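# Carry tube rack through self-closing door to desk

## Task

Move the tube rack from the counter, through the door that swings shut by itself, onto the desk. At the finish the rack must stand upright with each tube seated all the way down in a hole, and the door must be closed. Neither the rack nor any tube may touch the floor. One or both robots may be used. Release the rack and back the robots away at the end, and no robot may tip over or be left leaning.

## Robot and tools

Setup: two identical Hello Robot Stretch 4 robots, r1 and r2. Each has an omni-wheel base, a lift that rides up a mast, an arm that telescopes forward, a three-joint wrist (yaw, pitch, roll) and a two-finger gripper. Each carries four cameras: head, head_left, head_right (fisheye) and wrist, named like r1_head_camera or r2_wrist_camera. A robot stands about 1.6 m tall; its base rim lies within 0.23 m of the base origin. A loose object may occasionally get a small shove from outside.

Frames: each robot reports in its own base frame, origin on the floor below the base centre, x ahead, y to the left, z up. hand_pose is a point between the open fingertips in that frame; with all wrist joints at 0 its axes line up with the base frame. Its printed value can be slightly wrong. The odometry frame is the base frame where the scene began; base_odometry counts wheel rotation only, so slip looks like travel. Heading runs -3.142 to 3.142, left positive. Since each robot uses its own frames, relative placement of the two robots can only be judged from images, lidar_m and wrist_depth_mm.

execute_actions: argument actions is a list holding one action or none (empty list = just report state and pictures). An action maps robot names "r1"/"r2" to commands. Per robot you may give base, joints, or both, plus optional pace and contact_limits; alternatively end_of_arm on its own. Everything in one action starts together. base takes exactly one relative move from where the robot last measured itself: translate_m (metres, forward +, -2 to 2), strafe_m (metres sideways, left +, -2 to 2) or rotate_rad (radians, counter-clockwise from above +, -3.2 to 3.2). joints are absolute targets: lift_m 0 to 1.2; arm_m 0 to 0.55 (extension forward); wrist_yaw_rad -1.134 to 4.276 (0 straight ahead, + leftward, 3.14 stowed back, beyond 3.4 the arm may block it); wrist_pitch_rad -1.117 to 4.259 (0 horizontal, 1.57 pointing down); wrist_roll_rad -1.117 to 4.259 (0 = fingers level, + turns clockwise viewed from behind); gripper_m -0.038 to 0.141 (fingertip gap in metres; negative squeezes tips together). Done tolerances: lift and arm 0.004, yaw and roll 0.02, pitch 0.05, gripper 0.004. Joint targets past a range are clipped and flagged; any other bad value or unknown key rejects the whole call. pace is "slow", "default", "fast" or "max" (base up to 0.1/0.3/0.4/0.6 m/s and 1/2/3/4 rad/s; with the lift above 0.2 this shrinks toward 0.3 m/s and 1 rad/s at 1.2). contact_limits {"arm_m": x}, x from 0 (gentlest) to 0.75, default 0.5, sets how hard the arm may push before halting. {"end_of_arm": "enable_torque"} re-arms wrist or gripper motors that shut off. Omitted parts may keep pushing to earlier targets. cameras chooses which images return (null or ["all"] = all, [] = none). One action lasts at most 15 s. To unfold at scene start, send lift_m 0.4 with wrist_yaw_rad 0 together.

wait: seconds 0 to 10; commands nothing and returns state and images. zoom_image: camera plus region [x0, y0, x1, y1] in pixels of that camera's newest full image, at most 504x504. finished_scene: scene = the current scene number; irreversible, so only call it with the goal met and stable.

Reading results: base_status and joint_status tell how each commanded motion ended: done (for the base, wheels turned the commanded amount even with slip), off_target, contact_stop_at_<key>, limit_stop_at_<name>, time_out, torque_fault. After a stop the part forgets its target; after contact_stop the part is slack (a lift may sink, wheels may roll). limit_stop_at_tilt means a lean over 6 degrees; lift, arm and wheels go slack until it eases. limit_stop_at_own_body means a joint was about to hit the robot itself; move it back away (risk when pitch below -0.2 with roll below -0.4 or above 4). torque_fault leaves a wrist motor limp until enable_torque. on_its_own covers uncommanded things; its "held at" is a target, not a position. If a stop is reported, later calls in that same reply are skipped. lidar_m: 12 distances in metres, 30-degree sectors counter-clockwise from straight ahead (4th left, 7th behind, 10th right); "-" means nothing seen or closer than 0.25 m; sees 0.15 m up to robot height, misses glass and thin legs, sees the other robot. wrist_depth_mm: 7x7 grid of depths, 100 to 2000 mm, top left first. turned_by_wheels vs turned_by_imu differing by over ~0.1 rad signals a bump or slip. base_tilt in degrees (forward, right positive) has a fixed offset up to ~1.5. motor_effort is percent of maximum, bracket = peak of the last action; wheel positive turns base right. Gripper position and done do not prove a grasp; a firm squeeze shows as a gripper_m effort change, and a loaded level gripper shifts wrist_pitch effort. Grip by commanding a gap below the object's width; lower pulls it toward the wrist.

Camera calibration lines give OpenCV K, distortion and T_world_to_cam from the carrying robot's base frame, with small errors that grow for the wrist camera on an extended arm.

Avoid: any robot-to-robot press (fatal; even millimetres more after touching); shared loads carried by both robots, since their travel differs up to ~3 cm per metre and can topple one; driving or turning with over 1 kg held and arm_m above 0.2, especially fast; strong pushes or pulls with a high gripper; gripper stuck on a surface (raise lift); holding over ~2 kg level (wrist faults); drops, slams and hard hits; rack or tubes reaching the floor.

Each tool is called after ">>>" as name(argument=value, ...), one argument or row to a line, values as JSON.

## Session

>>> execute_actions(
  actions=[],
)

Scene clock: 0.00 s.
r1.base_odometry: x=+0.000 y=+0.000 heading=+0.000 (m, m, rad; r1's odometry frame)
r1.turned_by_wheels: +0.000 (rad since the last result)
r1.turned_by_imu: +0.000 (rad since the last result)
r1.base_tilt: forward=+0.8 right=+0.2 (deg)
r1.lidar_m: 1.29 1.50 0.94 1.22 1.18 1.23 1.28 1.21 1.11 0.81 0.76 0.82
r1.base_status: not commanded
r1.joint_positions: lift_m=+0.182 arm_m=+0.002 wrist_yaw_rad=+3.122 wrist_pitch_rad=+0.002 wrist_roll_rad=+0.011 gripper_m=+0.057
r1.joint_status: not commanded
r1.motor_effort: lift_m=+21 arm_m=+0 wrist_yaw_rad=+0 wrist_pitch_rad=-7 wrist_roll_rad=-1 gripper_m=-2 wheel_0=+1 wheel_1=+0 wheel_2=+0 (%)
r1.hand_pose: x=-0.1141 y=+0.0930 z=+0.3595 quat_wxyz=(+0.010, -0.001, +0.006, +1.000) (m; r1's base frame)
r1.wrist_depth_mm: - 141 1430 1661 1808 1336 1138 / - 125 1397 1618 1708 1336 1098 / 106 140 215 1661 1661 1255 1060 / 138 171 1464 1708 1576 1229 1025 / 1138 1281 1464 1708 1576 1229 1042 / 1042 1042 1098 1366 1397 1160 1008 / 778 798 521 960 1025 1098 976
r2.base_odometry: x=+0.000 y=+0.000 heading=+0.000 (m, m, rad; r2's odometry frame)
r2.turned_by_wheels: +0.000 (rad since the last result)
r2.turned_by_imu: +0.000 (rad since the last result)
r2.base_tilt: forward=-0.1 right=-0.3 (deg)
r2.lidar_m: 0.84 0.85 1.03 0.94 0.91 1.15 1.73 1.75 2.13 2.15 1.51 0.95
r2.base_status: not commanded
r2.joint_positions: lift_m=+0.254 arm_m=+0.001 wrist_yaw_rad=+3.192 wrist_pitch_rad=-0.012 wrist_roll_rad=-0.019 gripper_m=+0.057
r2.joint_status: not commanded
r2.motor_effort: lift_m=+19 arm_m=-2 wrist_yaw_rad=-1 wrist_pitch_rad=-6 wrist_roll_rad=-1 gripper_m=-3 wheel_0=+1 wheel_1=+0 wheel_2=+0 (%)
r2.hand_pose: x=-0.1202 y=+0.0727 z=+0.4357 quat_wxyz=(-0.025, +0.006, -0.009, +1.000) (m; r2's base frame)
r2.wrist_depth_mm: - 133 253 1808 1863 1366 991 / - 108 135 1808 1863 1308 1008 / - 116 136 1808 1921 1336 1025 / 137 137 282 1863 1921 1366 1025 / 219 1756 1756 1921 1808 1366 1025 / 223 1336 196 1255 201 1229 1025 / 221 917 1008 - 991 917 917
pictures: r1_head_camera, r1_head_left_camera, r1_head_right_camera, r1_wrist_camera, r2_head_camera, r2_head_left_camera, r2_head_right_camera, r2_wrist_camera
camera_calibration (this result's frames):
r1_wrist_camera: T_world_to_cam=[[0.0475486, 0.994131, 0.097175, -0.141844], [-0.0227198, 0.0983363, -0.994894, 0.408714], [-0.998611, 0.045098, 0.0272622, 0.0978357], [0, 0, 0, 1]] pos_world=[0.11373, 0.096408, 0.417744]
r2_wrist_camera: T_world_to_cam=[[0.0205895, 0.999781, 0.00365419, -0.0848229], [0.049202, 0.00263729, -0.998785, 0.480533], [-0.998577, 0.0207442, -0.0491369, 0.133317], [0, 0, 0, 1]] pos_world=[0.11123, 0.0807714, 0.48681]
Images, in order (width x height): r1_head_camera 420x560, r1_head_left_camera 420x672, r1_head_right_camera 420x672, r1_wrist_camera 616x392, r2_head_camera 420x560, r2_head_left_camera 420x672, r2_head_right_camera 420x672, r2_wrist_camera 616x392.

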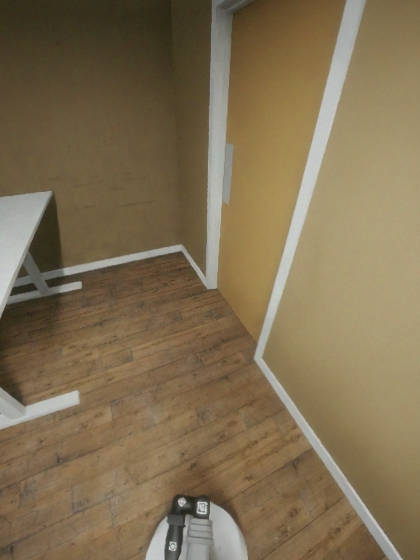

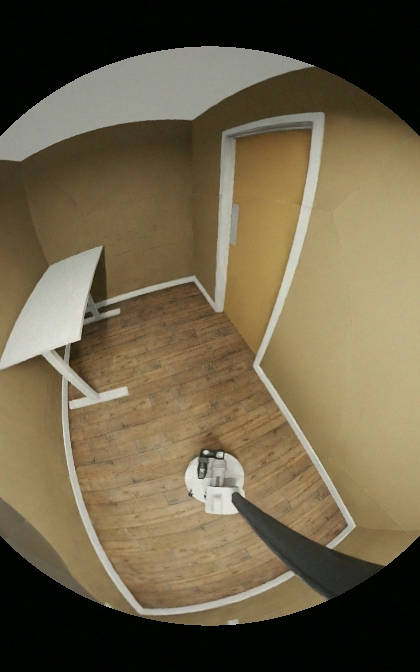

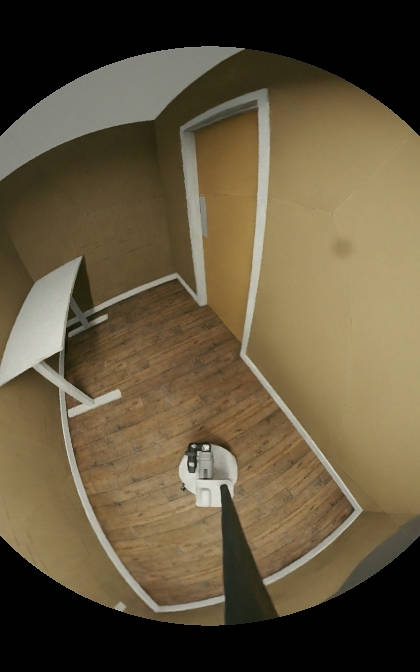

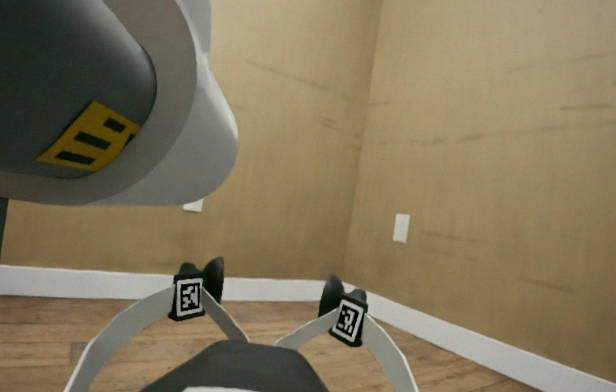

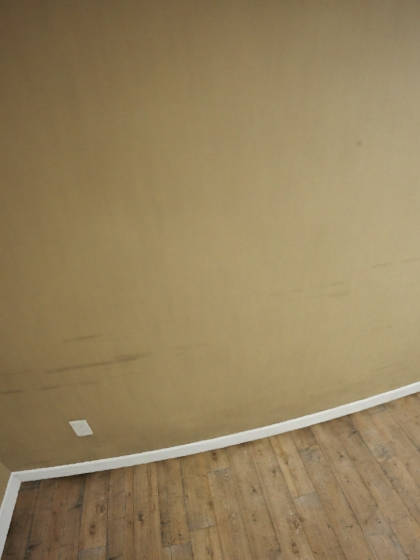

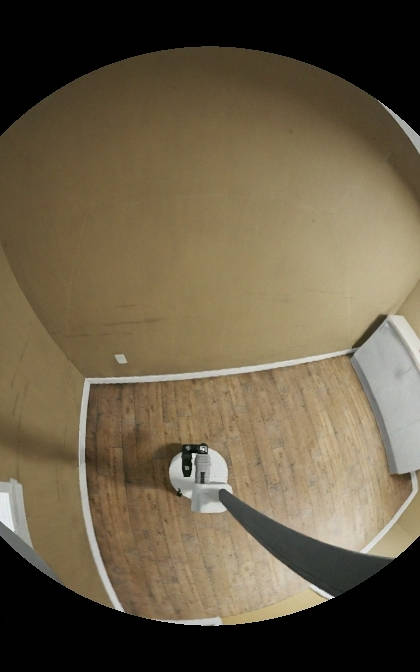

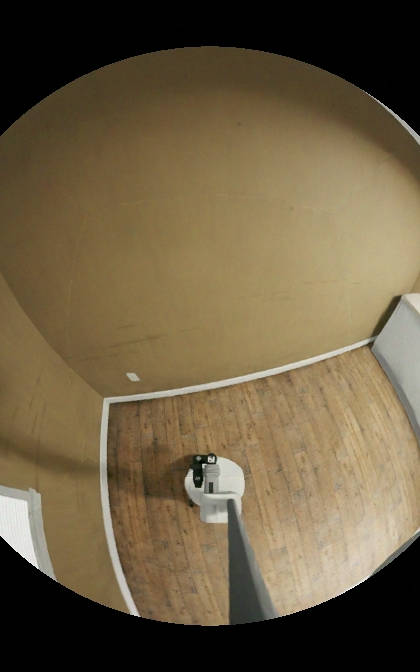

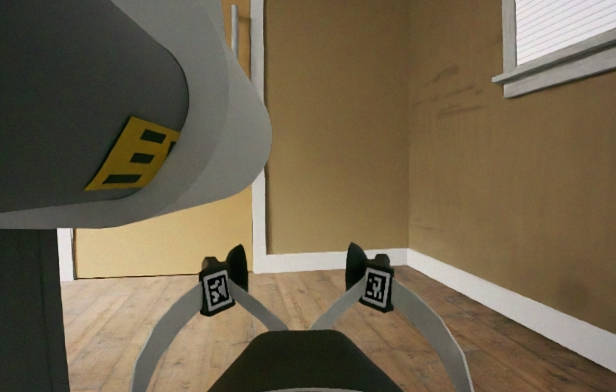

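>>> execute_actions(
  actions=[
    {"r1":{"base":{"rotate_rad":0.47},"pace":"fast"},"r2":{"base":{"rotate_rad":-1.4},"pace":"fast"}},
  ],
  cameras=["r2_head_camera"],
)

Scene clock: 5.83 s.
r1.base_odometry: x=+0.000 y=+0.000 heading=+0.469 (m, m, rad; r1's odometry frame)
r1.turned_by_wheels: +0.469 (rad since the last result)
r1.turned_by_imu: +0.467 (rad since the last result)
r1.base_tilt: forward=+0.7 right=+0.0 (deg)
r1.lidar_m: 1.94 0.91 1.14 1.17 1.22 1.28 1.19 1.16 0.81 0.76 0.81 1.05
r1.base_status: done
r1.joint_positions: lift_m=+0.182 arm_m=+0.002 wrist_yaw_rad=+3.122 wrist_pitch_rad=+0.002 wrist_roll_rad=+0.011 gripper_m=+0.057
r1.joint_status: not commanded
r1.motor_effort: lift_m=+21(21) arm_m=+0(1) wrist_yaw_rad=+0(1) wrist_pitch_rad=-7(7) wrist_roll_rad=-2(2) gripper_m=-4(3) wheel_0=-5(8) wheel_1=-1(10) wheel_2=-2(11) (%)
r1.hand_pose: x=-0.1141 y=+0.0930 z=+0.3595 quat_wxyz=(+0.010, -0.001, +0.006, +1.000) (m; r1's base frame)
r1.wrist_depth_mm: - 142 1366 1397 1464 1499 1499 / - 125 1366 1430 1430 1464 1464 / 106 140 215 1366 1430 1464 1430 / 137 170 1336 1397 1464 1430 1336 / 1281 1281 1336 1397 1430 1430 1308 / 1042 1025 1098 1366 1397 1464 1308 / 768 798 525 976 1008 1229 1229
r2.base_odometry: x=+0.000 y=+0.000 heading=-1.400 (m, m, rad; r2's odometry frame)
r2.turned_by_wheels: -1.400 (rad since the last result)
r2.turned_by_imu: -1.378 (rad since the last result)
r2.base_tilt: forward=-0.1 right=-0.3 (deg)
r2.lidar_m: 2.12 1.21 0.87 0.85 0.88 1.00 0.90 0.99 1.31 1.67 1.79 2.19
r2.base_status: done
r2.joint_positions: lift_m=+0.254 arm_m=+0.001 wrist_yaw_rad=+3.192 wrist_pitch_rad=-0.012 wrist_roll_rad=-0.019 gripper_m=+0.057
r2.joint_status: not commanded
r2.motor_effort: lift_m=+19(19) arm_m=-2(1) wrist_yaw_rad=+1(1) wrist_pitch_rad=-5(7) wrist_roll_rad=-1(1) gripper_m=-2(1) wheel_0=+0(9) wheel_1=-1(11) wheel_2=-2(8) (%)
r2.hand_pose: x=-0.1202 y=+0.0727 z=+0.4357 quat_wxyz=(-0.025, +0.006, -0.009, +1.000) (m; r2's base frame)
r2.wrist_depth_mm: - 133 253 1042 1060 1042 1042 / - 109 135 1042 1042 1060 1042 / - 116 137 1060 1060 1060 1060 / 137 137 282 1078 1060 1060 1060 / 220 1060 1078 1078 1078 1078 1078 / 224 1078 196 1078 202 1078 1042 / 220 931 991 - 991 904 931
pictures: r2_head_camera
Images, in order (width x height): r2_head_camera 420x560.

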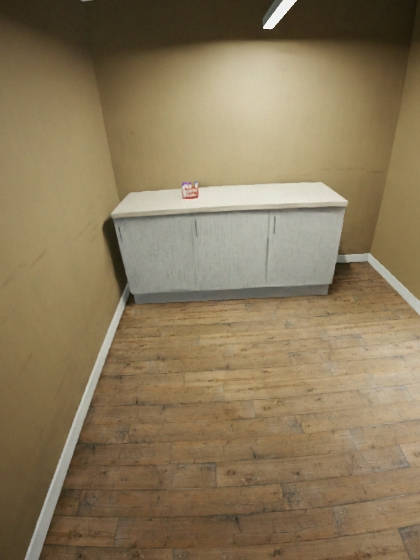

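>>> execute_actions(
  actions=[
    {"r1":{"base":{"translate_m":1.38},"pace":"max"},"r2":{"base":{"translate_m":1.45},"joints":{"lift_m":0.9,"wrist_yaw_rad":0,"wrist_roll_rad":0,"wrist_pitch_rad":0.15,"gripper_m":0.141},"pace":"max"}},
  ],
  cameras=["r2_head_camera","r2_wrist_camera","r1_head_right_camera"],
)

Scene clock: 12.50 s.
r1.base_odometry: x=+1.231 y=+0.624 heading=+0.469 (m, m, rad; r1's odometry frame)
r1.turned_by_wheels: +0.000 (rad since the last result)
r1.turned_by_imu: -0.006 (rad since the last result)
r1.base_tilt: forward=+0.7 right=+0.2 (deg)
r1.lidar_m: 1.09 0.67 0.48 0.44 0.49 0.67 2.58 1.09 0.84 0.77 0.74 0.98
r1.base_status: done
r1.joint_positions: lift_m=+0.182 arm_m=+0.002 wrist_yaw_rad=+3.122 wrist_pitch_rad=+0.002 wrist_roll_rad=+0.011 gripper_m=+0.057
r1.joint_status: not commanded
r1.motor_effort: lift_m=+21(21) arm_m=+0(0) wrist_yaw_rad=+0(1) wrist_pitch_rad=-7(7) wrist_roll_rad=-3(0) gripper_m=-4(3) wheel_0=+0(10) wheel_1=-2(8) wheel_2=+2(17) (%)
r1.hand_pose: x=-0.1141 y=+0.0930 z=+0.3595 quat_wxyz=(+0.010, -0.001, +0.006, +1.000) (m; r1's base frame)
r1.wrist_depth_mm: - 142 - - - - 1576 / - 124 - - - - 1499 / 106 140 216 - - - 1499 / 138 170 - - - 1983 1464 / 1499 1983 - - - 1921 1397 / 1042 1042 1098 1366 1756 1708 1336 / 778 788 525 976 1008 1205 1229
r2.base_odometry: x=+0.246 y=-1.429 heading=-1.400 (m, m, rad; r2's odometry frame)
r2.turned_by_wheels: +0.000 (rad since the last result)
r2.turned_by_imu: -0.006 (rad since the last result)
r2.base_tilt: forward=-0.2 right=-0.3 (deg)
r2.lidar_m: 0.67 0.72 0.92 0.85 0.93 1.23 2.39 2.52 1.81 1.71 1.00 0.71
r2.base_status: done
r2.joint_positions: lift_m=+0.900 arm_m=+0.001 wrist_yaw_rad=+0.000 wrist_pitch_rad=+0.152 wrist_roll_rad=-0.001 gripper_m=+0.141
r2.joint_status: all done
r2.motor_effort: lift_m=+21(25) arm_m=-1(1) wrist_yaw_rad=+0(0) wrist_pitch_rad=-5(7) wrist_roll_rad=+0(2) gripper_m=+0(1) wheel_0=+1(6) wheel_1=+2(7) wheel_2=+1(14) (%)
r2.hand_pose: x=+0.4576 y=-0.0874 z=+1.0343 quat_wxyz=(+0.997, +0.000, +0.076, +0.000) (m; r2's base frame)
r2.wrist_depth_mm: 976 991 1008 1025 1042 1078 1078 / 1025 1008 1042 1060 1078 1078 1098 / 1025 1060 1078 1078 1118 1138 1160 / 1042 778 976 960 946 931 904 / 597 591 585 580 574 554 549 / 521 496 525 504 544 549 559 / 535 544 544 - 564 569 580
pictures: r1_head_right_camera, r2_head_camera, r2_wrist_camera
camera_calibration (this result's frames):
r2_wrist_camera: T_world_to_cam=[[-0.0722606, -0.997381, -0.00311972, -0.0638679], [-0.211906, 0.018409, -0.977117, 1.1489], [0.974615, -0.0699459, -0.212681, 0.00133147], [0, 0, 0, 1]] pos_world=[0.237545, -0.0847576, 1.12269]
Images, in order (width x height): r1_head_right_camera 420x672, r2_head_camera 420x560, r2_wrist_camera 616x392.

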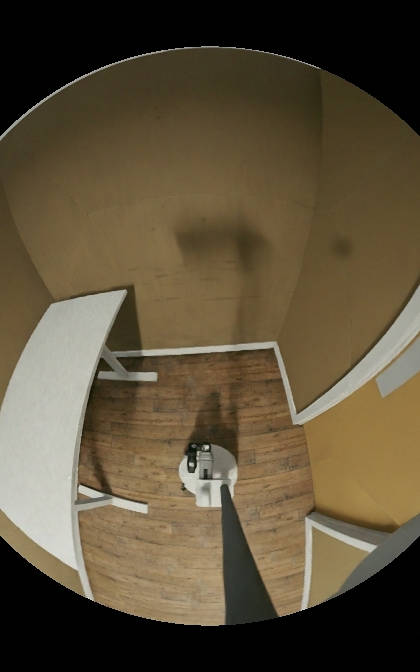

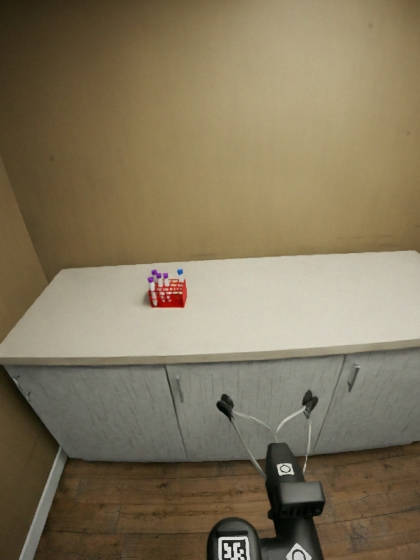

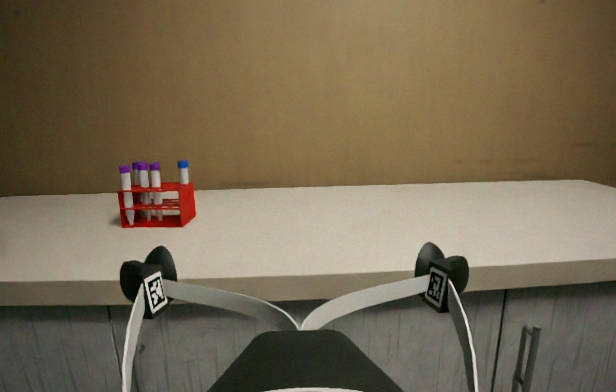

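>>> zoom_image(
  camera="r2_head_camera",
  region=[110, 240, 230, 380],
)

Region (110, 240, 230, 380) of r2_head_camera's 420x560 image, scaled by 3.600, with more detail than that image has; it fills the left 432 columns of this view, and the rest is white.

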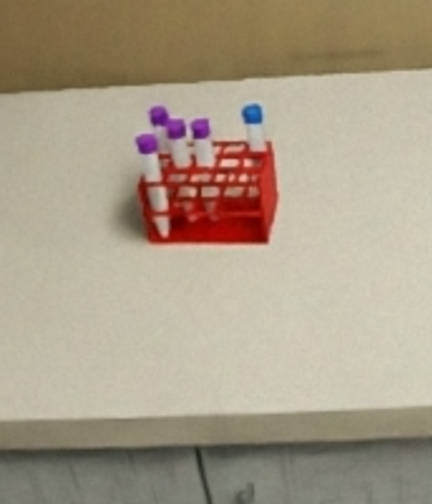

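>>> execute_actions(
  actions=[
    {"r1":{"base":{"strafe_m":-0.5},"pace":"fast"},"r2":{"base":{"strafe_m":0.36},"joints":{"lift_m":0.83,"arm_m":0.2},"pace":"fast"}},
  ],
  cameras=[],
)

>>> execute_actions(
  actions=[
    {"r1":{"base":{"strafe_m":-0.12},"pace":"slow"},"r2":{"base":{"rotate_rad":-0.1},"joints":{"arm_m":0.36}}},
  ],
  cameras=["r2_head_camera","r2_wrist_camera","r1_head_right_camera"],
)

Scene clock: 23.77 s.
r1.base_odometry: x=+1.457 y=+0.179 heading=+0.470 (m, m, rad; r1's odometry frame)
r1.turned_by_wheels: +0.000 (rad since the last result)
r1.turned_by_imu: +0.000 (rad since the last result)
r1.base_tilt: forward=+0.8 right=+0.0 (deg)
r1.lidar_m: 0.80 1.16 0.97 0.95 0.99 2.43 1.20 0.47 0.31 0.29 0.31 0.35
r1.base_status: done
r1.joint_positions: lift_m=+0.182 arm_m=+0.002 wrist_yaw_rad=+3.122 wrist_pitch_rad=+0.002 wrist_roll_rad=+0.011 gripper_m=+0.057
r1.joint_status: not commanded
r1.motor_effort: lift_m=+21(21) arm_m=-1(1) wrist_yaw_rad=+0(0) wrist_pitch_rad=-7(7) wrist_roll_rad=-2(2) gripper_m=-4(2) wheel_0=+0(13) wheel_1=+3(13) wheel_2=+0(0) (%)
r1.hand_pose: x=-0.1141 y=+0.0930 z=+0.3595 quat_wxyz=(+0.010, -0.001, +0.006, +1.000) (m; r1's base frame)
r1.wrist_depth_mm: - 142 1756 - - - - / - 125 1921 - - - - / 106 140 216 - - - - / 138 171 - - - - - / 627 1008 - - - - - / 621 798 1078 1336 1756 - 1808 / 627 788 525 960 1025 1205 1366
r2.base_odometry: x=+0.601 y=-1.368 heading=-1.400 (m, m, rad; r2's odometry frame)
r2.turned_by_wheels: +0.000 (rad since the last result)
r2.turned_by_imu: +0.000 (rad since the last result)
r2.base_tilt: forward=-0.2 right=-0.3 (deg)
r2.lidar_m: 0.69 0.71 0.52 0.49 0.53 0.70 1.97 2.52 2.18 2.08 1.01 0.72
r2.base_status: done
r2.joint_positions: lift_m=+0.830 arm_m=+0.199 wrist_yaw_rad=+0.000 wrist_pitch_rad=+0.152 wrist_roll_rad=-0.001 gripper_m=+0.141
r2.joint_status: all done
r2.motor_effort: lift_m=+13(19) arm_m=+5(5) wrist_yaw_rad=+0(1) wrist_pitch_rad=-6(6) wrist_roll_rad=+2(1) gripper_m=+1(1) wheel_0=+1(13) wheel_1=+0(12) wheel_2=+1(0) (%)
r2.hand_pose: x=+0.6553 y=-0.0874 z=+0.9649 quat_wxyz=(+0.997, +0.000, +0.076, +0.000) (m; r2's base frame)
r2.wrist_depth_mm: 798 809 820 842 854 866 878 / 820 831 854 866 878 891 904 / 854 866 866 878 904 917 931 / 691 676 661 554 580 615 609 / 399 399 397 392 384 379 370 / 293 294 297 298 303 306 310 / 324 327 329 - 336 342 349
pictures: none
No camera images: the call's "cameras" was empty. Leave "cameras" out to get every camera's image.

Scene clock: 26.10 s.
r1.base_odometry: x=+1.511 y=+0.072 heading=+0.470 (m, m, rad; r1's odometry frame)
r1.turned_by_wheels: +0.000 (rad since the last result)
r1.turned_by_imu: +0.000 (rad since the last result)
r1.base_tilt: forward=+0.7 right=+0.1 (deg)
r1.lidar_m: 0.46 1.19 1.11 1.06 1.12 2.56 0.56 0.30 0.25 - 0.25 0.28
r1.base_status: done
r1.joint_positions: lift_m=+0.182 arm_m=+0.002 wrist_yaw_rad=+3.122 wrist_pitch_rad=+0.002 wrist_roll_rad=+0.011 gripper_m=+0.057
r1.joint_status: not commanded
r1.motor_effort: lift_m=+21(21) arm_m=+0(1) wrist_yaw_rad=+0(0) wrist_pitch_rad=-6(7) wrist_roll_rad=-1(1) gripper_m=-3(2) wheel_0=+3(7) wheel_1=-1(6) wheel_2=+0(0) (%)
r1.hand_pose: x=-0.1141 y=+0.0930 z=+0.3595 quat_wxyz=(+0.010, -0.001, +0.006, +1.000) (m; r1's base frame)
r1.wrist_depth_mm: - 142 1138 - - - - / - 124 1229 - - - - / 106 140 215 - - - - / 138 170 1983 - - - - / 535 634 - - - - - / 554 627 1098 1366 1708 - 1921 / 564 691 525 960 1025 1205 1336
r2.base_odometry: x=+0.601 y=-1.368 heading=-1.500 (m, m, rad; r2's odometry frame)
r2.turned_by_wheels: -0.100 (rad since the last result)
r2.turned_by_imu: -0.099 (rad since the last result)
r2.base_tilt: forward=-0.1 right=-0.3 (deg)
r2.lidar_m: 0.68 0.71 0.56 0.48 0.50 0.67 1.43 2.47 2.27 2.06 1.13 0.76
r2.base_status: done
r2.joint_positions: lift_m=+0.830 arm_m=+0.359 wrist_yaw_rad=+0.000 wrist_pitch_rad=+0.152 wrist_roll_rad=-0.001 gripper_m=+0.141
r2.joint_status: all done
r2.motor_effort: lift_m=+13(13) arm_m=+5(5) wrist_yaw_rad=+0(1) wrist_pitch_rad=-6(5) wrist_roll_rad=+1(1) gripper_m=+1(1) wheel_0=+0(5) wheel_1=+1(6) wheel_2=+0(4) (%)
r2.hand_pose: x=+0.8153 y=-0.0874 z=+0.9649 quat_wxyz=(+0.997, +0.000, +0.076, +0.000) (m; r2's base frame)
r2.wrist_depth_mm: 640 661 683 707 741 759 798 / 654 683 715 732 759 798 820 / 676 699 723 750 788 831 854 / 683 668 418 407 634 621 609 / 399 394 379 384 384 375 370 / 278 251 250 263 247 256 265 / 218 215 226 - 221 208 210
pictures: r1_head_right_camera, r2_head_camera, r2_wrist_camera
camera_calibration (this result's frames):
r2_wrist_camera: T_world_to_cam=[[-0.0723496, -0.997374, -0.00313279, -0.0381762], [-0.211867, 0.018438, -0.977125, 1.15689], [0.974617, -0.0700309, -0.212645, -0.362086], [0, 0, 0, 1]] pos_world=[0.595239, -0.0847639, 1.05331]
Images, in order (width x height): r1_head_right_camera 420x672, r2_head_camera 420x560, r2_wrist_camera 616x392.

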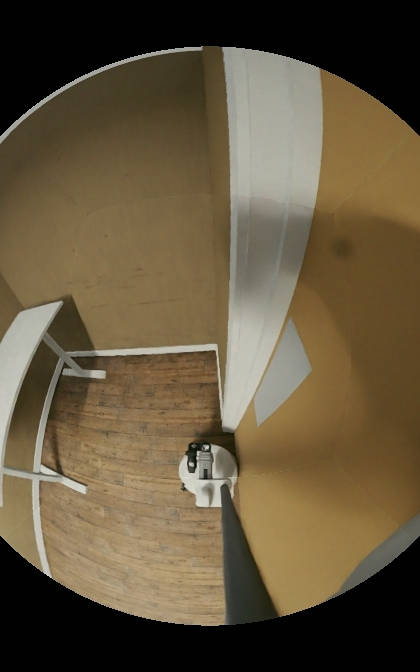

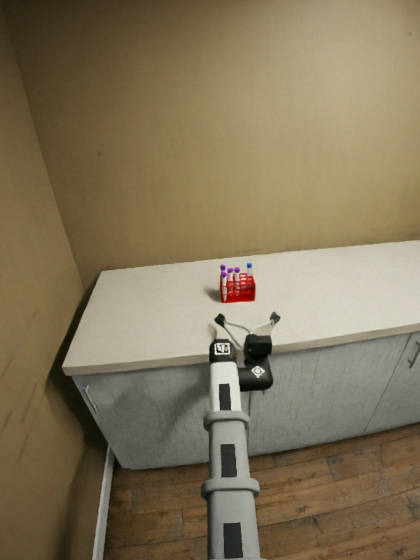

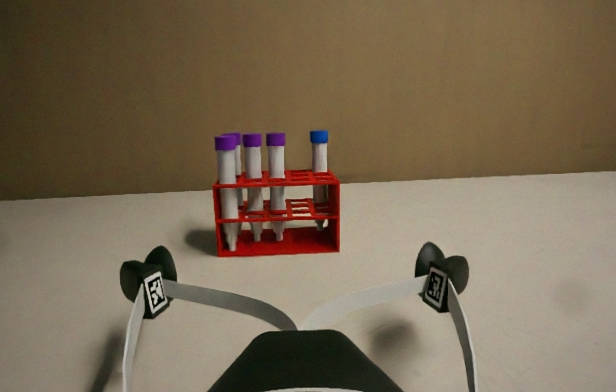

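>>> execute_actions(
  actions=[
    {"r1":{"base":{"strafe_m":-0.65}},"r2":{"base":{"strafe_m":0.02},"joints":{"arm_m":0.48,"lift_m":0.825}}},
  ],
  cameras=["r2_wrist_camera","r1_head_right_camera"],
)

Scene clock: 32.80 s.
r1.base_odometry: x=+1.806 y=-0.508 heading=+0.470 (m, m, rad; r1's odometry frame)
r1.turned_by_wheels: +0.000 (rad since the last result)
r1.turned_by_imu: +0.000 (rad since the last result)
r1.base_tilt: forward=+0.8 right=+0.0 (deg)
r1.lidar_m: 1.15 0.55 0.50 1.71 1.81 0.31 0.25 - 0.25 0.25 1.69 1.17
r1.base_status: done
r1.joint_positions: lift_m=+0.182 arm_m=+0.002 wrist_yaw_rad=+3.122 wrist_pitch_rad=+0.002 wrist_roll_rad=+0.011 gripper_m=+0.057
r1.joint_status: not commanded
r1.motor_effort: lift_m=+21(21) arm_m=+0(0) wrist_yaw_rad=+1(0) wrist_pitch_rad=-7(7) wrist_roll_rad=-1(2) gripper_m=-4(3) wheel_0=+2(15) wheel_1=-1(14) wheel_2=+1(2) (%)
r1.hand_pose: x=-0.1141 y=+0.0930 z=+0.3595 quat_wxyz=(+0.010, -0.001, +0.006, +1.000) (m; r1's base frame)
r1.wrist_depth_mm: - 142 373 433 535 691 - / - 125 373 442 535 683 - / 106 140 216 449 544 691 - / 138 170 382 455 549 699 - / 294 334 384 455 564 691 - / 297 319 375 433 574 1618 - / 300 336 252 477 549 1160 1336
r2.base_odometry: x=+0.621 y=-1.366 heading=-1.500 (m, m, rad; r2's odometry frame)
r2.turned_by_wheels: +0.000 (rad since the last result)
r2.turned_by_imu: -0.001 (rad since the last result)
r2.base_tilt: forward=-0.1 right=-0.3 (deg)
r2.lidar_m: 0.69 0.71 0.54 0.46 0.50 0.65 1.43 2.45 1.77 2.09 1.13 0.73
r2.base_status: done
r2.joint_positions: lift_m=+0.825 arm_m=+0.479 wrist_yaw_rad=+0.000 wrist_pitch_rad=+0.152 wrist_roll_rad=-0.001 gripper_m=+0.141
r2.joint_status: all done
r2.motor_effort: lift_m=+13(11) arm_m=+5(5) wrist_yaw_rad=-2(2) wrist_pitch_rad=-5(7) wrist_roll_rad=+1(1) gripper_m=+2(1) wheel_0=+1(12) wheel_1=+0(10) wheel_2=+0(1) (%)
r2.hand_pose: x=+0.9352 y=-0.0874 z=+0.9600 quat_wxyz=(+0.997, +0.000, +0.076, +0.000) (m; r2's base frame)
r2.wrist_depth_mm: 539 559 580 603 621 640 668 / 549 574 597 615 640 668 707 / 569 585 603 627 661 691 723 / 585 597 296 289 539 597 585 / 384 384 314 315 315 364 357 / 268 241 241 252 237 246 256 / 211 207 218 - 214 202 202
pictures: r1_head_right_camera, r2_wrist_camera
camera_calibration (this result's frames):
r2_wrist_camera: T_world_to_cam=[[-0.07235, -0.997374, -0.00313278, -0.0295104], [-0.211868, 0.0184381, -0.977124, 1.17744], [0.974617, -0.0700312, -0.212645, -0.480087], [0, 0, 0, 1]] pos_world=[0.715228, -0.0847639, 1.04833]
Images, in order (width x height): r1_head_right_camera 420x672, r2_wrist_camera 616x392.

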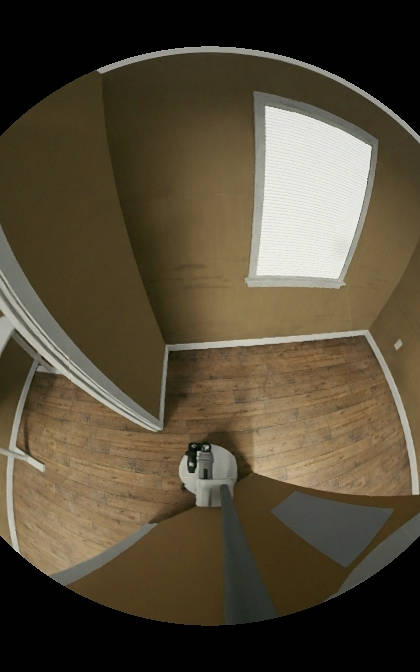

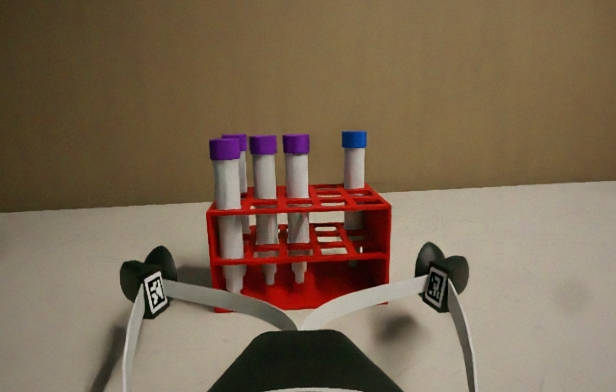

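>>> execute_actions(
  actions=[
    {"r1":{"base":{"translate_m":-0.3}},"r2":{"base":{"strafe_m":-0.003},"joints":{"arm_m":0.548},"pace":"slow"}},
  ],
  cameras=["r2_wrist_camera"],
)

>>> execute_actions(
  actions=[
    {"r1":{"base":{"strafe_m":-0.25}},"r2":{"joints":{"gripper_m":0.065}}},
  ],
  cameras=["r2_wrist_camera"],
)

>>> execute_actions(
  actions=[
    {"r1":{"base":{"translate_m":-0.12}},"r2":{"joints":{"lift_m":0.855},"pace":"slow"}},
  ],
  cameras=["r2_wrist_camera","r1_head_right_camera","r2_head_camera"],
)

Scene clock: 44.27 s.
r1.base_odometry: x=+1.538 y=-0.644 heading=+0.469 (m, m, rad; r1's odometry frame)
r1.turned_by_wheels: -0.001 (rad since the last result)
r1.turned_by_imu: +0.001 (rad since the last result)
r1.base_tilt: forward=+0.8 right=+0.1 (deg)
r1.lidar_m: 1.41 0.71 1.80 1.68 0.27 0.25 - 0.25 0.29 2.19 2.19 1.52
r1.base_status: done
r1.joint_positions: lift_m=+0.182 arm_m=+0.002 wrist_yaw_rad=+3.122 wrist_pitch_rad=+0.002 wrist_roll_rad=+0.011 gripper_m=+0.057
r1.joint_status: not commanded
r1.motor_effort: lift_m=+21(21) arm_m=-1(1) wrist_yaw_rad=+1(1) wrist_pitch_rad=-7(7) wrist_roll_rad=-1(2) gripper_m=-2(4) wheel_0=-5(9) wheel_1=-6(8) wheel_2=+3(18) (%)
r1.hand_pose: x=-0.1141 y=+0.0930 z=+0.3595 quat_wxyz=(+0.010, -0.001, +0.006, +1.000) (m; r1's base frame)
r1.wrist_depth_mm: - 141 327 332 334 342 343 / - 125 329 330 336 338 340 / 106 139 216 329 332 336 340 / 138 171 324 329 332 336 340 / 315 320 324 325 330 332 338 / 314 315 319 324 329 332 353 / 314 315 228 324 325 330 368
r2.base_odometry: x=+0.618 y=-1.367 heading=-1.500 (m, m, rad; r2's odometry frame)
r2.turned_by_wheels: +0.000 (rad since the last result)
r2.turned_by_imu: -0.002 (rad since the last result)
r2.base_tilt: forward=-0.1 right=-0.3 (deg)
r2.lidar_m: 0.67 0.70 0.52 0.49 0.49 0.63 1.35 2.44 1.35 1.89 1.11 0.73
r2.base_status: done
r2.joint_positions: lift_m=+0.825 arm_m=+0.547 wrist_yaw_rad=+0.000 wrist_pitch_rad=+0.152 wrist_roll_rad=-0.001 gripper_m=+0.141
r2.joint_status: all done
r2.motor_effort: lift_m=+13(13) arm_m=+5(5) wrist_yaw_rad=+0(1) wrist_pitch_rad=-5(6) wrist_roll_rad=+1(1) gripper_m=+2(0) wheel_0=+2(5) wheel_1=-4(5) wheel_2=+0(1) (%)
r2.hand_pose: x=+1.0032 y=-0.0874 z=+0.9600 quat_wxyz=(+0.997, +0.000, +0.076, +0.000) (m; r2's base frame)
r2.wrist_depth_mm: 484 496 517 535 559 585 603 / 496 512 535 554 580 591 621 / 512 530 535 569 597 621 647 / 525 544 220 488 535 627 585 / 384 382 200 232 226 362 355 / 268 241 206 216 227 246 256 / 211 208 207 - 209 202 206
pictures: r2_wrist_camera
camera_calibration (this result's frames):
r2_wrist_camera: T_world_to_cam=[[-0.0723546, -0.997374, -0.00313267, -0.0245903], [-0.211867, 0.018439, -0.977124, 1.19184], [0.974616, -0.0700357, -0.212645, -0.546322], [0, 0, 0, 1]] pos_world=[0.783188, -0.0847642, 1.04833]
Images, in order (width x height): r2_wrist_camera 616x392.

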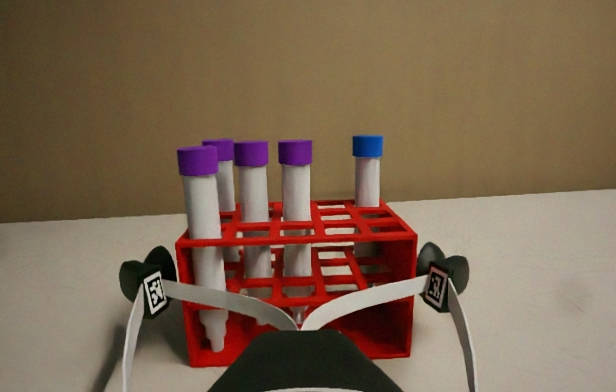

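Scene clock: 46.40 s.
r1.base_odometry: x=+1.651 y=-0.866 heading=+0.469 (m, m, rad; r1's odometry frame)
r1.turned_by_wheels: +0.000 (rad since the last result)
r1.turned_by_imu: +0.000 (rad since the last result)
r1.base_tilt: forward=+0.7 right=+0.0 (deg)
r1.lidar_m: 1.44 0.91 0.87 1.96 0.26 0.25 - 0.25 0.28 1.94 2.04 1.52
r1.base_status: done
r1.joint_positions: lift_m=+0.182 arm_m=+0.002 wrist_yaw_rad=+3.122 wrist_pitch_rad=+0.002 wrist_roll_rad=+0.011 gripper_m=+0.057
r1.joint_status: not commanded
r1.motor_effort: lift_m=+21(21) arm_m=+0(0) wrist_yaw_rad=+0(1) wrist_pitch_rad=-7(7) wrist_roll_rad=-1(1) gripper_m=-3(2) wheel_0=+2(10) wheel_1=-2(12) wheel_2=+0(2) (%)
r1.hand_pose: x=-0.1141 y=+0.0930 z=+0.3595 quat_wxyz=(+0.010, -0.001, +0.006, +1.000) (m; r1's base frame)
r1.wrist_depth_mm: - 141 327 332 340 345 349 / - 125 325 332 336 343 347 / 106 140 216 330 336 340 343 / 138 171 324 330 332 338 343 / 314 319 324 329 332 338 342 / 312 315 322 324 332 336 340 / 310 315 228 325 329 336 338
r2.base_odometry: x=+0.618 y=-1.367 heading=-1.500 (m, m, rad; r2's odometry frame)
r2.turned_by_wheels: +0.000 (rad since the last result)
r2.turned_by_imu: -0.001 (rad since the last result)
r2.base_tilt: forward=-0.1 right=-0.3 (deg)
r2.lidar_m: 0.68 0.70 0.55 0.49 0.51 0.63 1.43 2.45 1.38 1.90 1.12 0.74
r2.base_status: not commanded
r2.joint_positions: lift_m=+0.825 arm_m=+0.547 wrist_yaw_rad=+0.000 wrist_pitch_rad=+0.153 wrist_roll_rad=-0.001 gripper_m=+0.066
r2.joint_status: all done
r2.motor_effort: lift_m=+13(13) arm_m=+5(5) wrist_yaw_rad=-2(0) wrist_pitch_rad=-7(7) wrist_roll_rad=+1(1) gripper_m=-24(25) wheel_0=+2(2) wheel_1=-3(4) wheel_2=+0(0) (%)
r2.hand_pose: x=+1.0032 y=-0.0874 z=+0.9597 quat_wxyz=(+0.997, +0.000, +0.076, +0.000) (m; r2's base frame)
r2.wrist_depth_mm: 480 500 521 535 559 580 603 / 496 512 530 554 574 597 627 / 512 535 222 564 591 621 654 / 525 544 202 251 535 585 580 / 379 379 194 213 200 359 351 / 266 178 189 210 196 186 255 / 204 207 190 - 200 201 205
pictures: r2_wrist_camera
camera_calibration (this result's frames):
r2_wrist_camera: T_world_to_cam=[[-0.0723572, -0.997374, -0.00306105, -0.0246591], [-0.212831, 0.0184387, -0.976915, 1.19233], [0.974406, -0.0700354, -0.213606, -0.545222], [0, 0, 0, 1]] pos_world=[0.783248, -0.0847641, 1.04827]
Images, in order (width x height): r2_wrist_camera 616x392.

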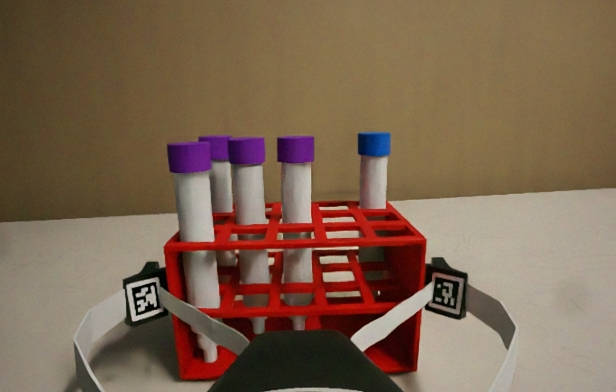

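Scene clock: 48.27 s.
r1.base_odometry: x=+1.556 y=-0.914 heading=+0.483 (m, m, rad; r1's odometry frame)
r1.turned_by_wheels: +0.014 (rad since the last result)
r1.turned_by_imu: +0.008 (rad since the last result)
r1.base_tilt: forward=+0.8 right=+0.1 (deg)
r1.lidar_m: 1.52 0.96 1.03 0.49 0.25 0.25 - 0.25 1.47 1.96 2.00 1.63
r1.base_status: translate_m contact_stop (by the wheels' count: -0.107 of -0.120)
r1.joint_positions: lift_m=+0.182 arm_m=+0.002 wrist_yaw_rad=+3.122 wrist_pitch_rad=+0.002 wrist_roll_rad=+0.011 gripper_m=+0.057
r1.joint_status: not commanded
r1.on_its_own: the wheels are slack since a contact_stop
r1.motor_effort: lift_m=+21(21) arm_m=-1(1) wrist_yaw_rad=+0(1) wrist_pitch_rad=-7(7) wrist_roll_rad=-1(1) gripper_m=-4(4) wheel_0=+0(27) wheel_1=+0(29) wheel_2=+0(34) (%)
r1.hand_pose: x=-0.1141 y=+0.0930 z=+0.3595 quat_wxyz=(+0.010, -0.001, +0.006, +1.000) (m; r1's base frame)
r1.wrist_depth_mm: - 141 327 324 312 304 297 / - 125 324 319 310 303 296 / 106 140 216 314 307 300 294 / 138 170 319 314 304 297 290 / 336 329 319 312 303 294 289 / 334 324 312 307 298 291 286 / 330 322 224 304 296 289 285
r2.base_odometry: x=+0.618 y=-1.367 heading=-1.500 (m, m, rad; r2's odometry frame)
r2.turned_by_wheels: +0.000 (rad since the last result)
r2.turned_by_imu: +0.000 (rad since the last result)
r2.base_tilt: forward=-0.1 right=-0.2 (deg)
r2.lidar_m: 0.69 0.71 0.54 0.49 0.50 0.66 1.40 2.42 1.37 1.42 1.11 0.75
r2.base_status: not commanded
r2.joint_positions: lift_m=+0.855 arm_m=+0.547 wrist_yaw_rad=+0.000 wrist_pitch_rad=+0.153 wrist_roll_rad=-0.001 gripper_m=+0.066
r2.joint_status: all done
r2.motor_effort: lift_m=+24(24) arm_m=+5(5) wrist_yaw_rad=-2(1) wrist_pitch_rad=-9(10) wrist_roll_rad=+0(1) gripper_m=-24(25) wheel_0=+2(2) wheel_1=-3(4) wheel_2=+0(0) (%)
r2.hand_pose: x=+1.0032 y=-0.0874 z=+0.9887 quat_wxyz=(+0.997, +0.000, +0.077, +0.000) (m; r2's base frame)
r2.wrist_depth_mm: 484 504 521 539 554 585 603 / 492 512 530 554 574 597 621 / 512 530 223 564 597 621 654 / 530 549 202 251 609 640 668 / 462 455 193 214 200 436 427 / 322 178 189 210 196 186 306 / 246 249 190 - 216 243 243
pictures: r1_head_right_camera, r2_head_camera, r2_wrist_camera
camera_calibration (this result's frames):
r2_wrist_camera: T_world_to_cam=[[-0.0723578, -0.997374, -0.00304881, -0.0245822], [-0.212996, 0.0184386, -0.976879, 1.22083], [0.97437, -0.0700354, -0.21377, -0.538814], [0, 0, 0, 1]] pos_world=[0.783257, -0.0847641, 1.07735]
Images, in order (width x height): r1_head_right_camera 420x672, r2_head_camera 420x560, r2_wrist_camera 616x392.

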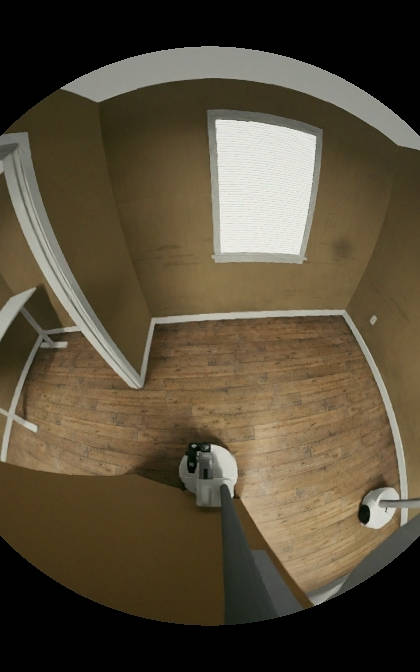

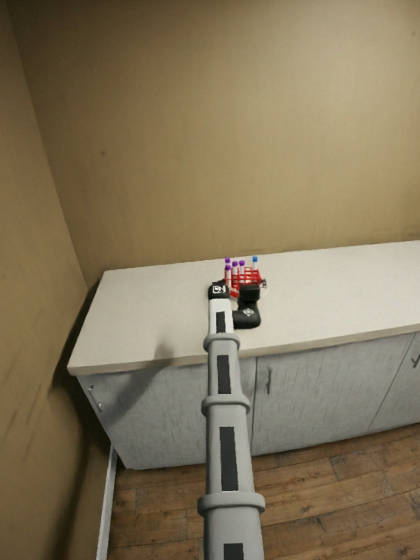

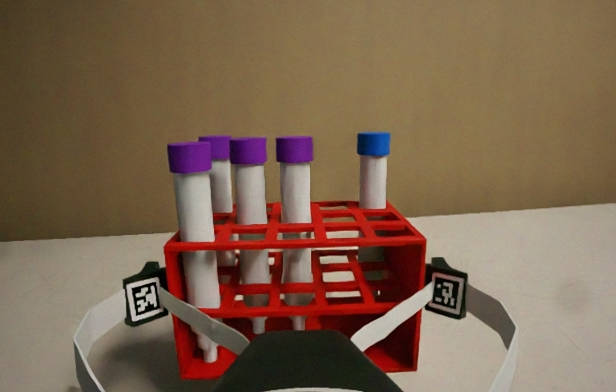

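>>> execute_actions(
  actions=[
    {"r1":{"base":{"strafe_m":-0.12},"pace":"slow"},"r2":{"base":{"translate_m":-1.82},"joints":{"arm_m":0.005},"pace":"fast"}},
  ],
  cameras=[],
)

>>> execute_actions(
  actions=[
    {"r2":{"base":{"rotate_rad":-1.245},"joints":{"lift_m":0.72},"pace":"slow"}},
  ],
  cameras=["r2_wrist_camera","r1_head_right_camera","r2_head_camera"],
)

Scene clock: 66.90 s.
r1.base_odometry: x=+1.611 y=-1.020 heading=+0.483 (m, m, rad; r1's odometry frame)
r1.turned_by_wheels: +0.000 (rad since the last result)
r1.turned_by_imu: +0.000 (rad since the last result)
r1.base_tilt: forward=+0.9 right=-0.1 (deg)
r1.lidar_m: 1.53 1.07 1.03 0.54 0.26 0.25 1.49 0.25 1.89 1.84 1.44 1.62
r1.base_status: done
r1.joint_positions: lift_m=+0.182 arm_m=+0.002 wrist_yaw_rad=+3.122 wrist_pitch_rad=+0.002 wrist_roll_rad=+0.011 gripper_m=+0.057
r1.joint_status: not commanded
r1.motor_effort: lift_m=+21(21) arm_m=-1(1) wrist_yaw_rad=+1(1) wrist_pitch_rad=-7(6) wrist_roll_rad=-2(2) gripper_m=-2(4) wheel_0=+2(8) wheel_1=-4(9) wheel_2=+0(1) (%)
r1.hand_pose: x=-0.1141 y=+0.0930 z=+0.3595 quat_wxyz=(+0.010, -0.001, +0.006, +1.000) (m; r1's base frame)
r1.wrist_depth_mm: - 141 327 324 319 310 307 / - 125 324 322 317 310 304 / 106 140 216 317 312 306 303 / 138 170 320 319 310 303 300 / 332 327 320 312 309 303 298 / 330 322 314 310 304 298 294 / 329 320 225 306 303 298 294
r2.base_odometry: x=+0.490 y=+0.449 heading=-1.500 (m, m, rad; r2's odometry frame)
r2.turned_by_wheels: +0.000 (rad since the last result)
r2.turned_by_imu: +0.002 (rad since the last result)
r2.base_tilt: forward=-0.2 right=-0.3 (deg)
r2.lidar_m: 0.41 0.50 0.32 0.27 0.30 0.38 0.60 0.63 0.78 1.63 1.58 0.48
r2.base_status: done
r2.joint_positions: lift_m=+0.855 arm_m=+0.006 wrist_yaw_rad=+0.000 wrist_pitch_rad=+0.153 wrist_roll_rad=-0.001 gripper_m=+0.066
r2.joint_status: all done
r2.motor_effort: lift_m=+23(24) arm_m=-4(5) wrist_yaw_rad=+0(3) wrist_pitch_rad=-10(10) wrist_roll_rad=+1(1) gripper_m=-25(25) wheel_0=-2(10) wheel_1=-2(8) wheel_2=+0(12) (%)
r2.hand_pose: x=+0.4618 y=-0.0874 z=+0.9887 quat_wxyz=(+0.997, +0.000, +0.077, +0.000) (m; r2's base frame)
r2.wrist_depth_mm: 778 1336 - - - - - / 778 1308 - - - - - / 741 1308 222 - - - - / 732 1255 202 251 - - - / 723 1098 194 214 200 - - / 723 178 189 210 196 186 1921 / 668 1160 190 - 216 1537 1537
pictures: none
No camera images: the call's "cameras" was empty. Leave "cameras" out to get every camera's image.

Scene clock: 69.43 s.
r1.base_odometry: x=+1.611 y=-1.020 heading=+0.483 (m, m, rad; r1's odometry frame)
r1.turned_by_wheels: +0.000 (rad since the last result)
r1.turned_by_imu: +0.000 (rad since the last result)
r1.base_tilt: forward=+0.9 right=+0.1 (deg)
r1.lidar_m: 1.51 1.06 1.04 0.52 0.25 0.25 1.48 0.25 1.93 1.84 1.40 1.49
r1.base_status: not commanded
r1.joint_positions: lift_m=+0.182 arm_m=+0.002 wrist_yaw_rad=+3.122 wrist_pitch_rad=+0.002 wrist_roll_rad=+0.011 gripper_m=+0.057
r1.joint_status: not commanded
r1.motor_effort: lift_m=+21(21) arm_m=-1(1) wrist_yaw_rad=+0(1) wrist_pitch_rad=-7(7) wrist_roll_rad=-1(2) gripper_m=-1(2) wheel_0=+2(2) wheel_1=-4(4) wheel_2=+0(0) (%)
r1.hand_pose: x=-0.1141 y=+0.0930 z=+0.3595 quat_wxyz=(+0.010, -0.001, +0.006, +1.000) (m; r1's base frame)
r1.wrist_depth_mm: - 141 329 324 317 310 307 / - 125 325 322 317 310 304 / 106 140 216 319 314 307 303 / 138 171 320 317 310 306 300 / 334 327 320 315 307 303 297 / 330 324 314 312 304 300 294 / 325 322 224 306 301 297 293
r2.base_odometry: x=+0.490 y=+0.449 heading=-2.745 (m, m, rad; r2's odometry frame)
r2.turned_by_wheels: -1.244 (rad since the last result)
r2.turned_by_imu: -1.225 (rad since the last result)
r2.base_tilt: forward=-0.2 right=-0.4 (deg)
r2.lidar_m: 0.43 1.64 2.48 0.63 0.34 0.26 0.28 0.31 0.58 0.59 0.70 1.10
r2.base_status: done
r2.joint_positions: lift_m=+0.720 arm_m=+0.006 wrist_yaw_rad=+0.000 wrist_pitch_rad=+0.153 wrist_roll_rad=-0.001 gripper_m=+0.066
r2.joint_status: all done
r2.motor_effort: lift_m=+13(17) arm_m=-5(4) wrist_yaw_rad=+1(2) wrist_pitch_rad=-10(10) wrist_roll_rad=+1(1) gripper_m=-24(24) wheel_0=+3(8) wheel_1=+3(7) wheel_2=+2(5) (%)
r2.hand_pose: x=+0.4618 y=-0.0874 z=+0.8546 quat_wxyz=(+0.997, +0.000, +0.077, +0.000) (m; r2's base frame)
r2.wrist_depth_mm: 1255 1708 - - 1808 1756 1078 / 1308 1708 - - 1863 1808 1078 / 1397 1756 221 - 1921 1863 1078 / - 1756 202 250 - 1921 1098 / - 1464 194 213 200 1661 1098 / 1661 178 189 210 196 186 1078 / 1366 1366 190 - 216 1336 1042
pictures: r1_head_right_camera, r2_head_camera, r2_wrist_camera
camera_calibration (this result's frames):
r2_wrist_camera: T_world_to_cam=[[-0.0725253, -0.997362, -0.00303294, -0.0641458], [-0.213162, 0.0184711, -0.976842, 0.974514], [0.974321, -0.0701993, -0.213939, -0.0398581], [0, 0, 0, 1]] pos_world=[0.241912, -0.0847749, 0.943225]
Images, in order (width x height): r1_head_right_camera 420x672, r2_head_camera 420x560, r2_wrist_camera 616x392.

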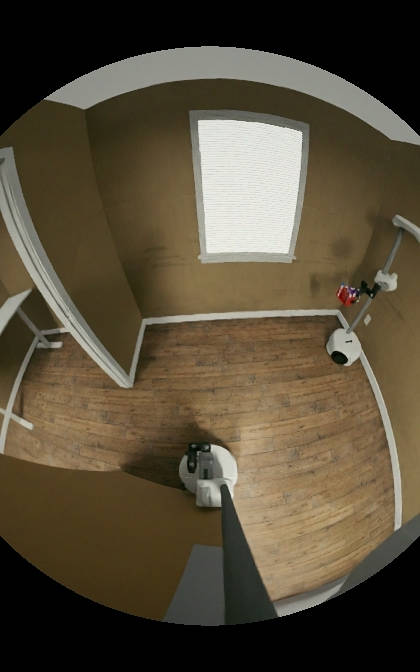

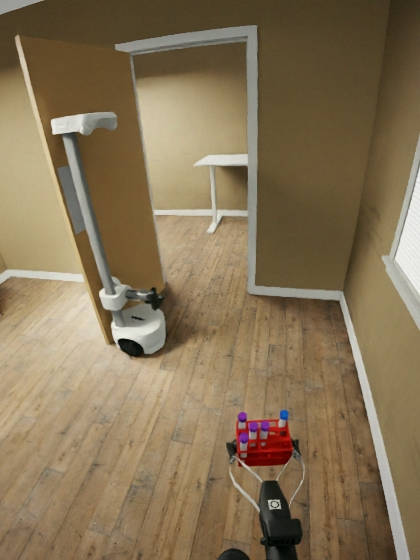

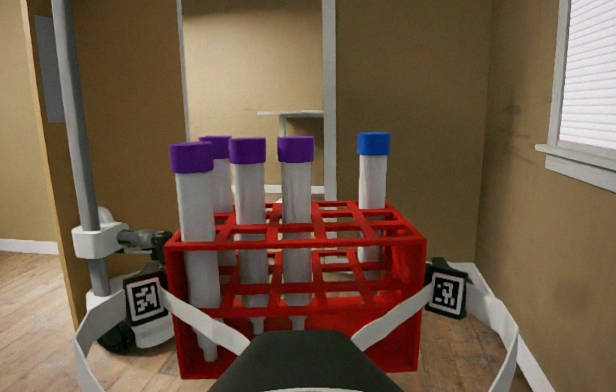

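>>> execute_actions(
  actions=[
    {"r2":{"base":{"translate_m":1.65},"pace":"fast"}},
  ],
  cameras=["r2_wrist_camera","r1_head_right_camera","r2_head_camera","r2_head_left_camera"],
)

Scene clock: 77.60 s.
r1.base_odometry: x=+1.611 y=-1.020 heading=+0.483 (m, m, rad; r1's odometry frame)
r1.turned_by_wheels: +0.000 (rad since the last result)
r1.turned_by_imu: +0.000 (rad since the last result)
r1.base_tilt: forward=+0.8 right=+0.0 (deg)
r1.lidar_m: 0.39 0.43 0.75 0.51 0.25 0.25 1.50 0.25 1.96 1.82 1.88 1.62
r1.base_status: not commanded
r1.joint_positions: lift_m=+0.182 arm_m=+0.002 wrist_yaw_rad=+3.122 wrist_pitch_rad=+0.002 wrist_roll_rad=+0.011 gripper_m=+0.057
r1.joint_status: not commanded
r1.motor_effort: lift_m=+21(21) arm_m=-1(1) wrist_yaw_rad=+2(2) wrist_pitch_rad=-7(7) wrist_roll_rad=-1(2) gripper_m=-4(4) wheel_0=+2(2) wheel_1=-4(4) wheel_2=+0(0) (%)
r1.hand_pose: x=-0.1141 y=+0.0930 z=+0.3595 quat_wxyz=(+0.010, -0.001, +0.006, +1.000) (m; r1's base frame)
r1.wrist_depth_mm: - 142 327 325 317 312 306 / - 125 325 322 315 309 303 / 106 140 215 317 312 306 301 / 137 171 320 317 312 307 300 / 332 329 319 314 307 301 297 / 330 324 314 312 304 300 294 / 327 322 224 306 301 297 294
r2.base_odometry: x=-1.032 y=-0.189 heading=-2.745 (m, m, rad; r2's odometry frame)
r2.turned_by_wheels: +0.000 (rad since the last result)
r2.turned_by_imu: -0.007 (rad since the last result)
r2.base_tilt: forward=-0.1 right=-0.3 (deg)
r2.lidar_m: 0.43 0.87 0.42 0.38 2.27 1.90 1.87 1.13 0.94 0.90 0.84 0.69
r2.base_status: done
r2.joint_positions: lift_m=+0.720 arm_m=+0.006 wrist_yaw_rad=+0.000 wrist_pitch_rad=+0.153 wrist_roll_rad=-0.001 gripper_m=+0.066
r2.joint_status: not commanded
r2.motor_effort: lift_m=+14(14) arm_m=-4(4) wrist_yaw_rad=-1(1) wrist_pitch_rad=-11(9) wrist_roll_rad=+1(1) gripper_m=-25(26) wheel_0=+0(7) wheel_1=+1(9) wheel_2=+1(10) (%)
r2.hand_pose: x=+0.4618 y=-0.0874 z=+0.8545 quat_wxyz=(+0.997, +0.000, +0.077, +0.000) (m; r2's base frame)
r2.wrist_depth_mm: - - - - - 392 389 / - - - - - 402 399 / - - 222 - - 415 413 / - - 201 250 - 430 424 / - - 195 215 201 445 439 / 1808 178 188 210 196 186 452 / 1336 1397 190 - 216 477 469
pictures: r1_head_right_camera, r2_head_camera, r2_head_left_camera, r2_wrist_camera
camera_calibration (this result's frames):
r2_wrist_camera: T_world_to_cam=[[-0.0724657, -0.997366, -0.00303207, -0.0641584], [-0.213176, 0.0184584, -0.976839, 0.974428], [0.974323, -0.070141, -0.213952, -0.0398507], [0, 0, 0, 1]] pos_world=[0.241903, -0.084771, 0.943139]
Images, in order (width x height): r1_head_right_camera 420x672, r2_head_camera 420x560, r2_head_left_camera 420x672, r2_wrist_camera 616x392.

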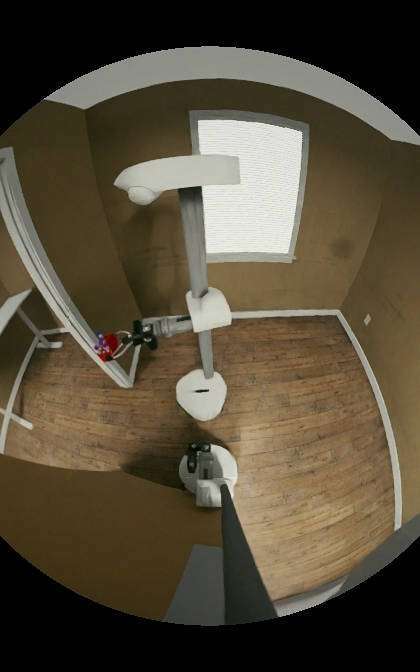

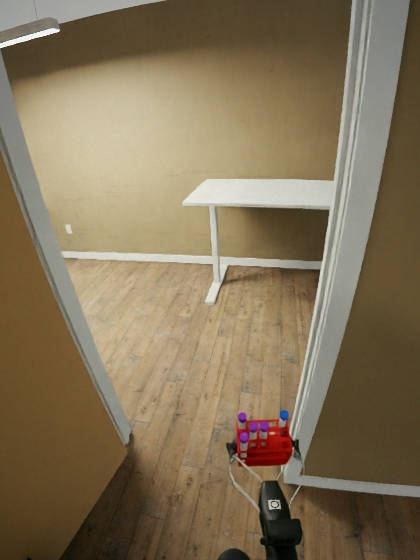

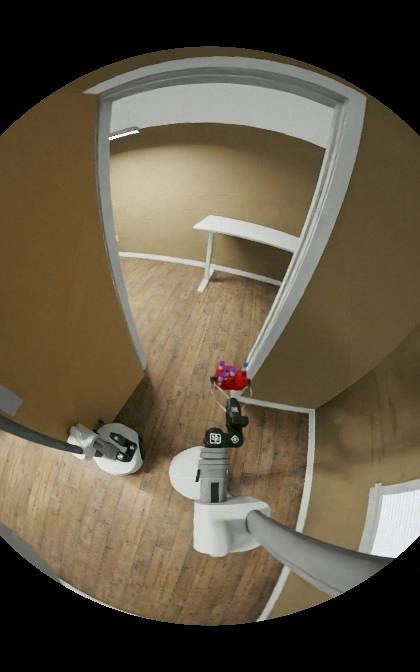

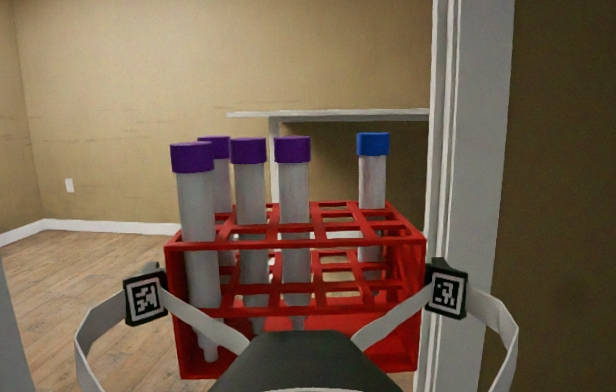

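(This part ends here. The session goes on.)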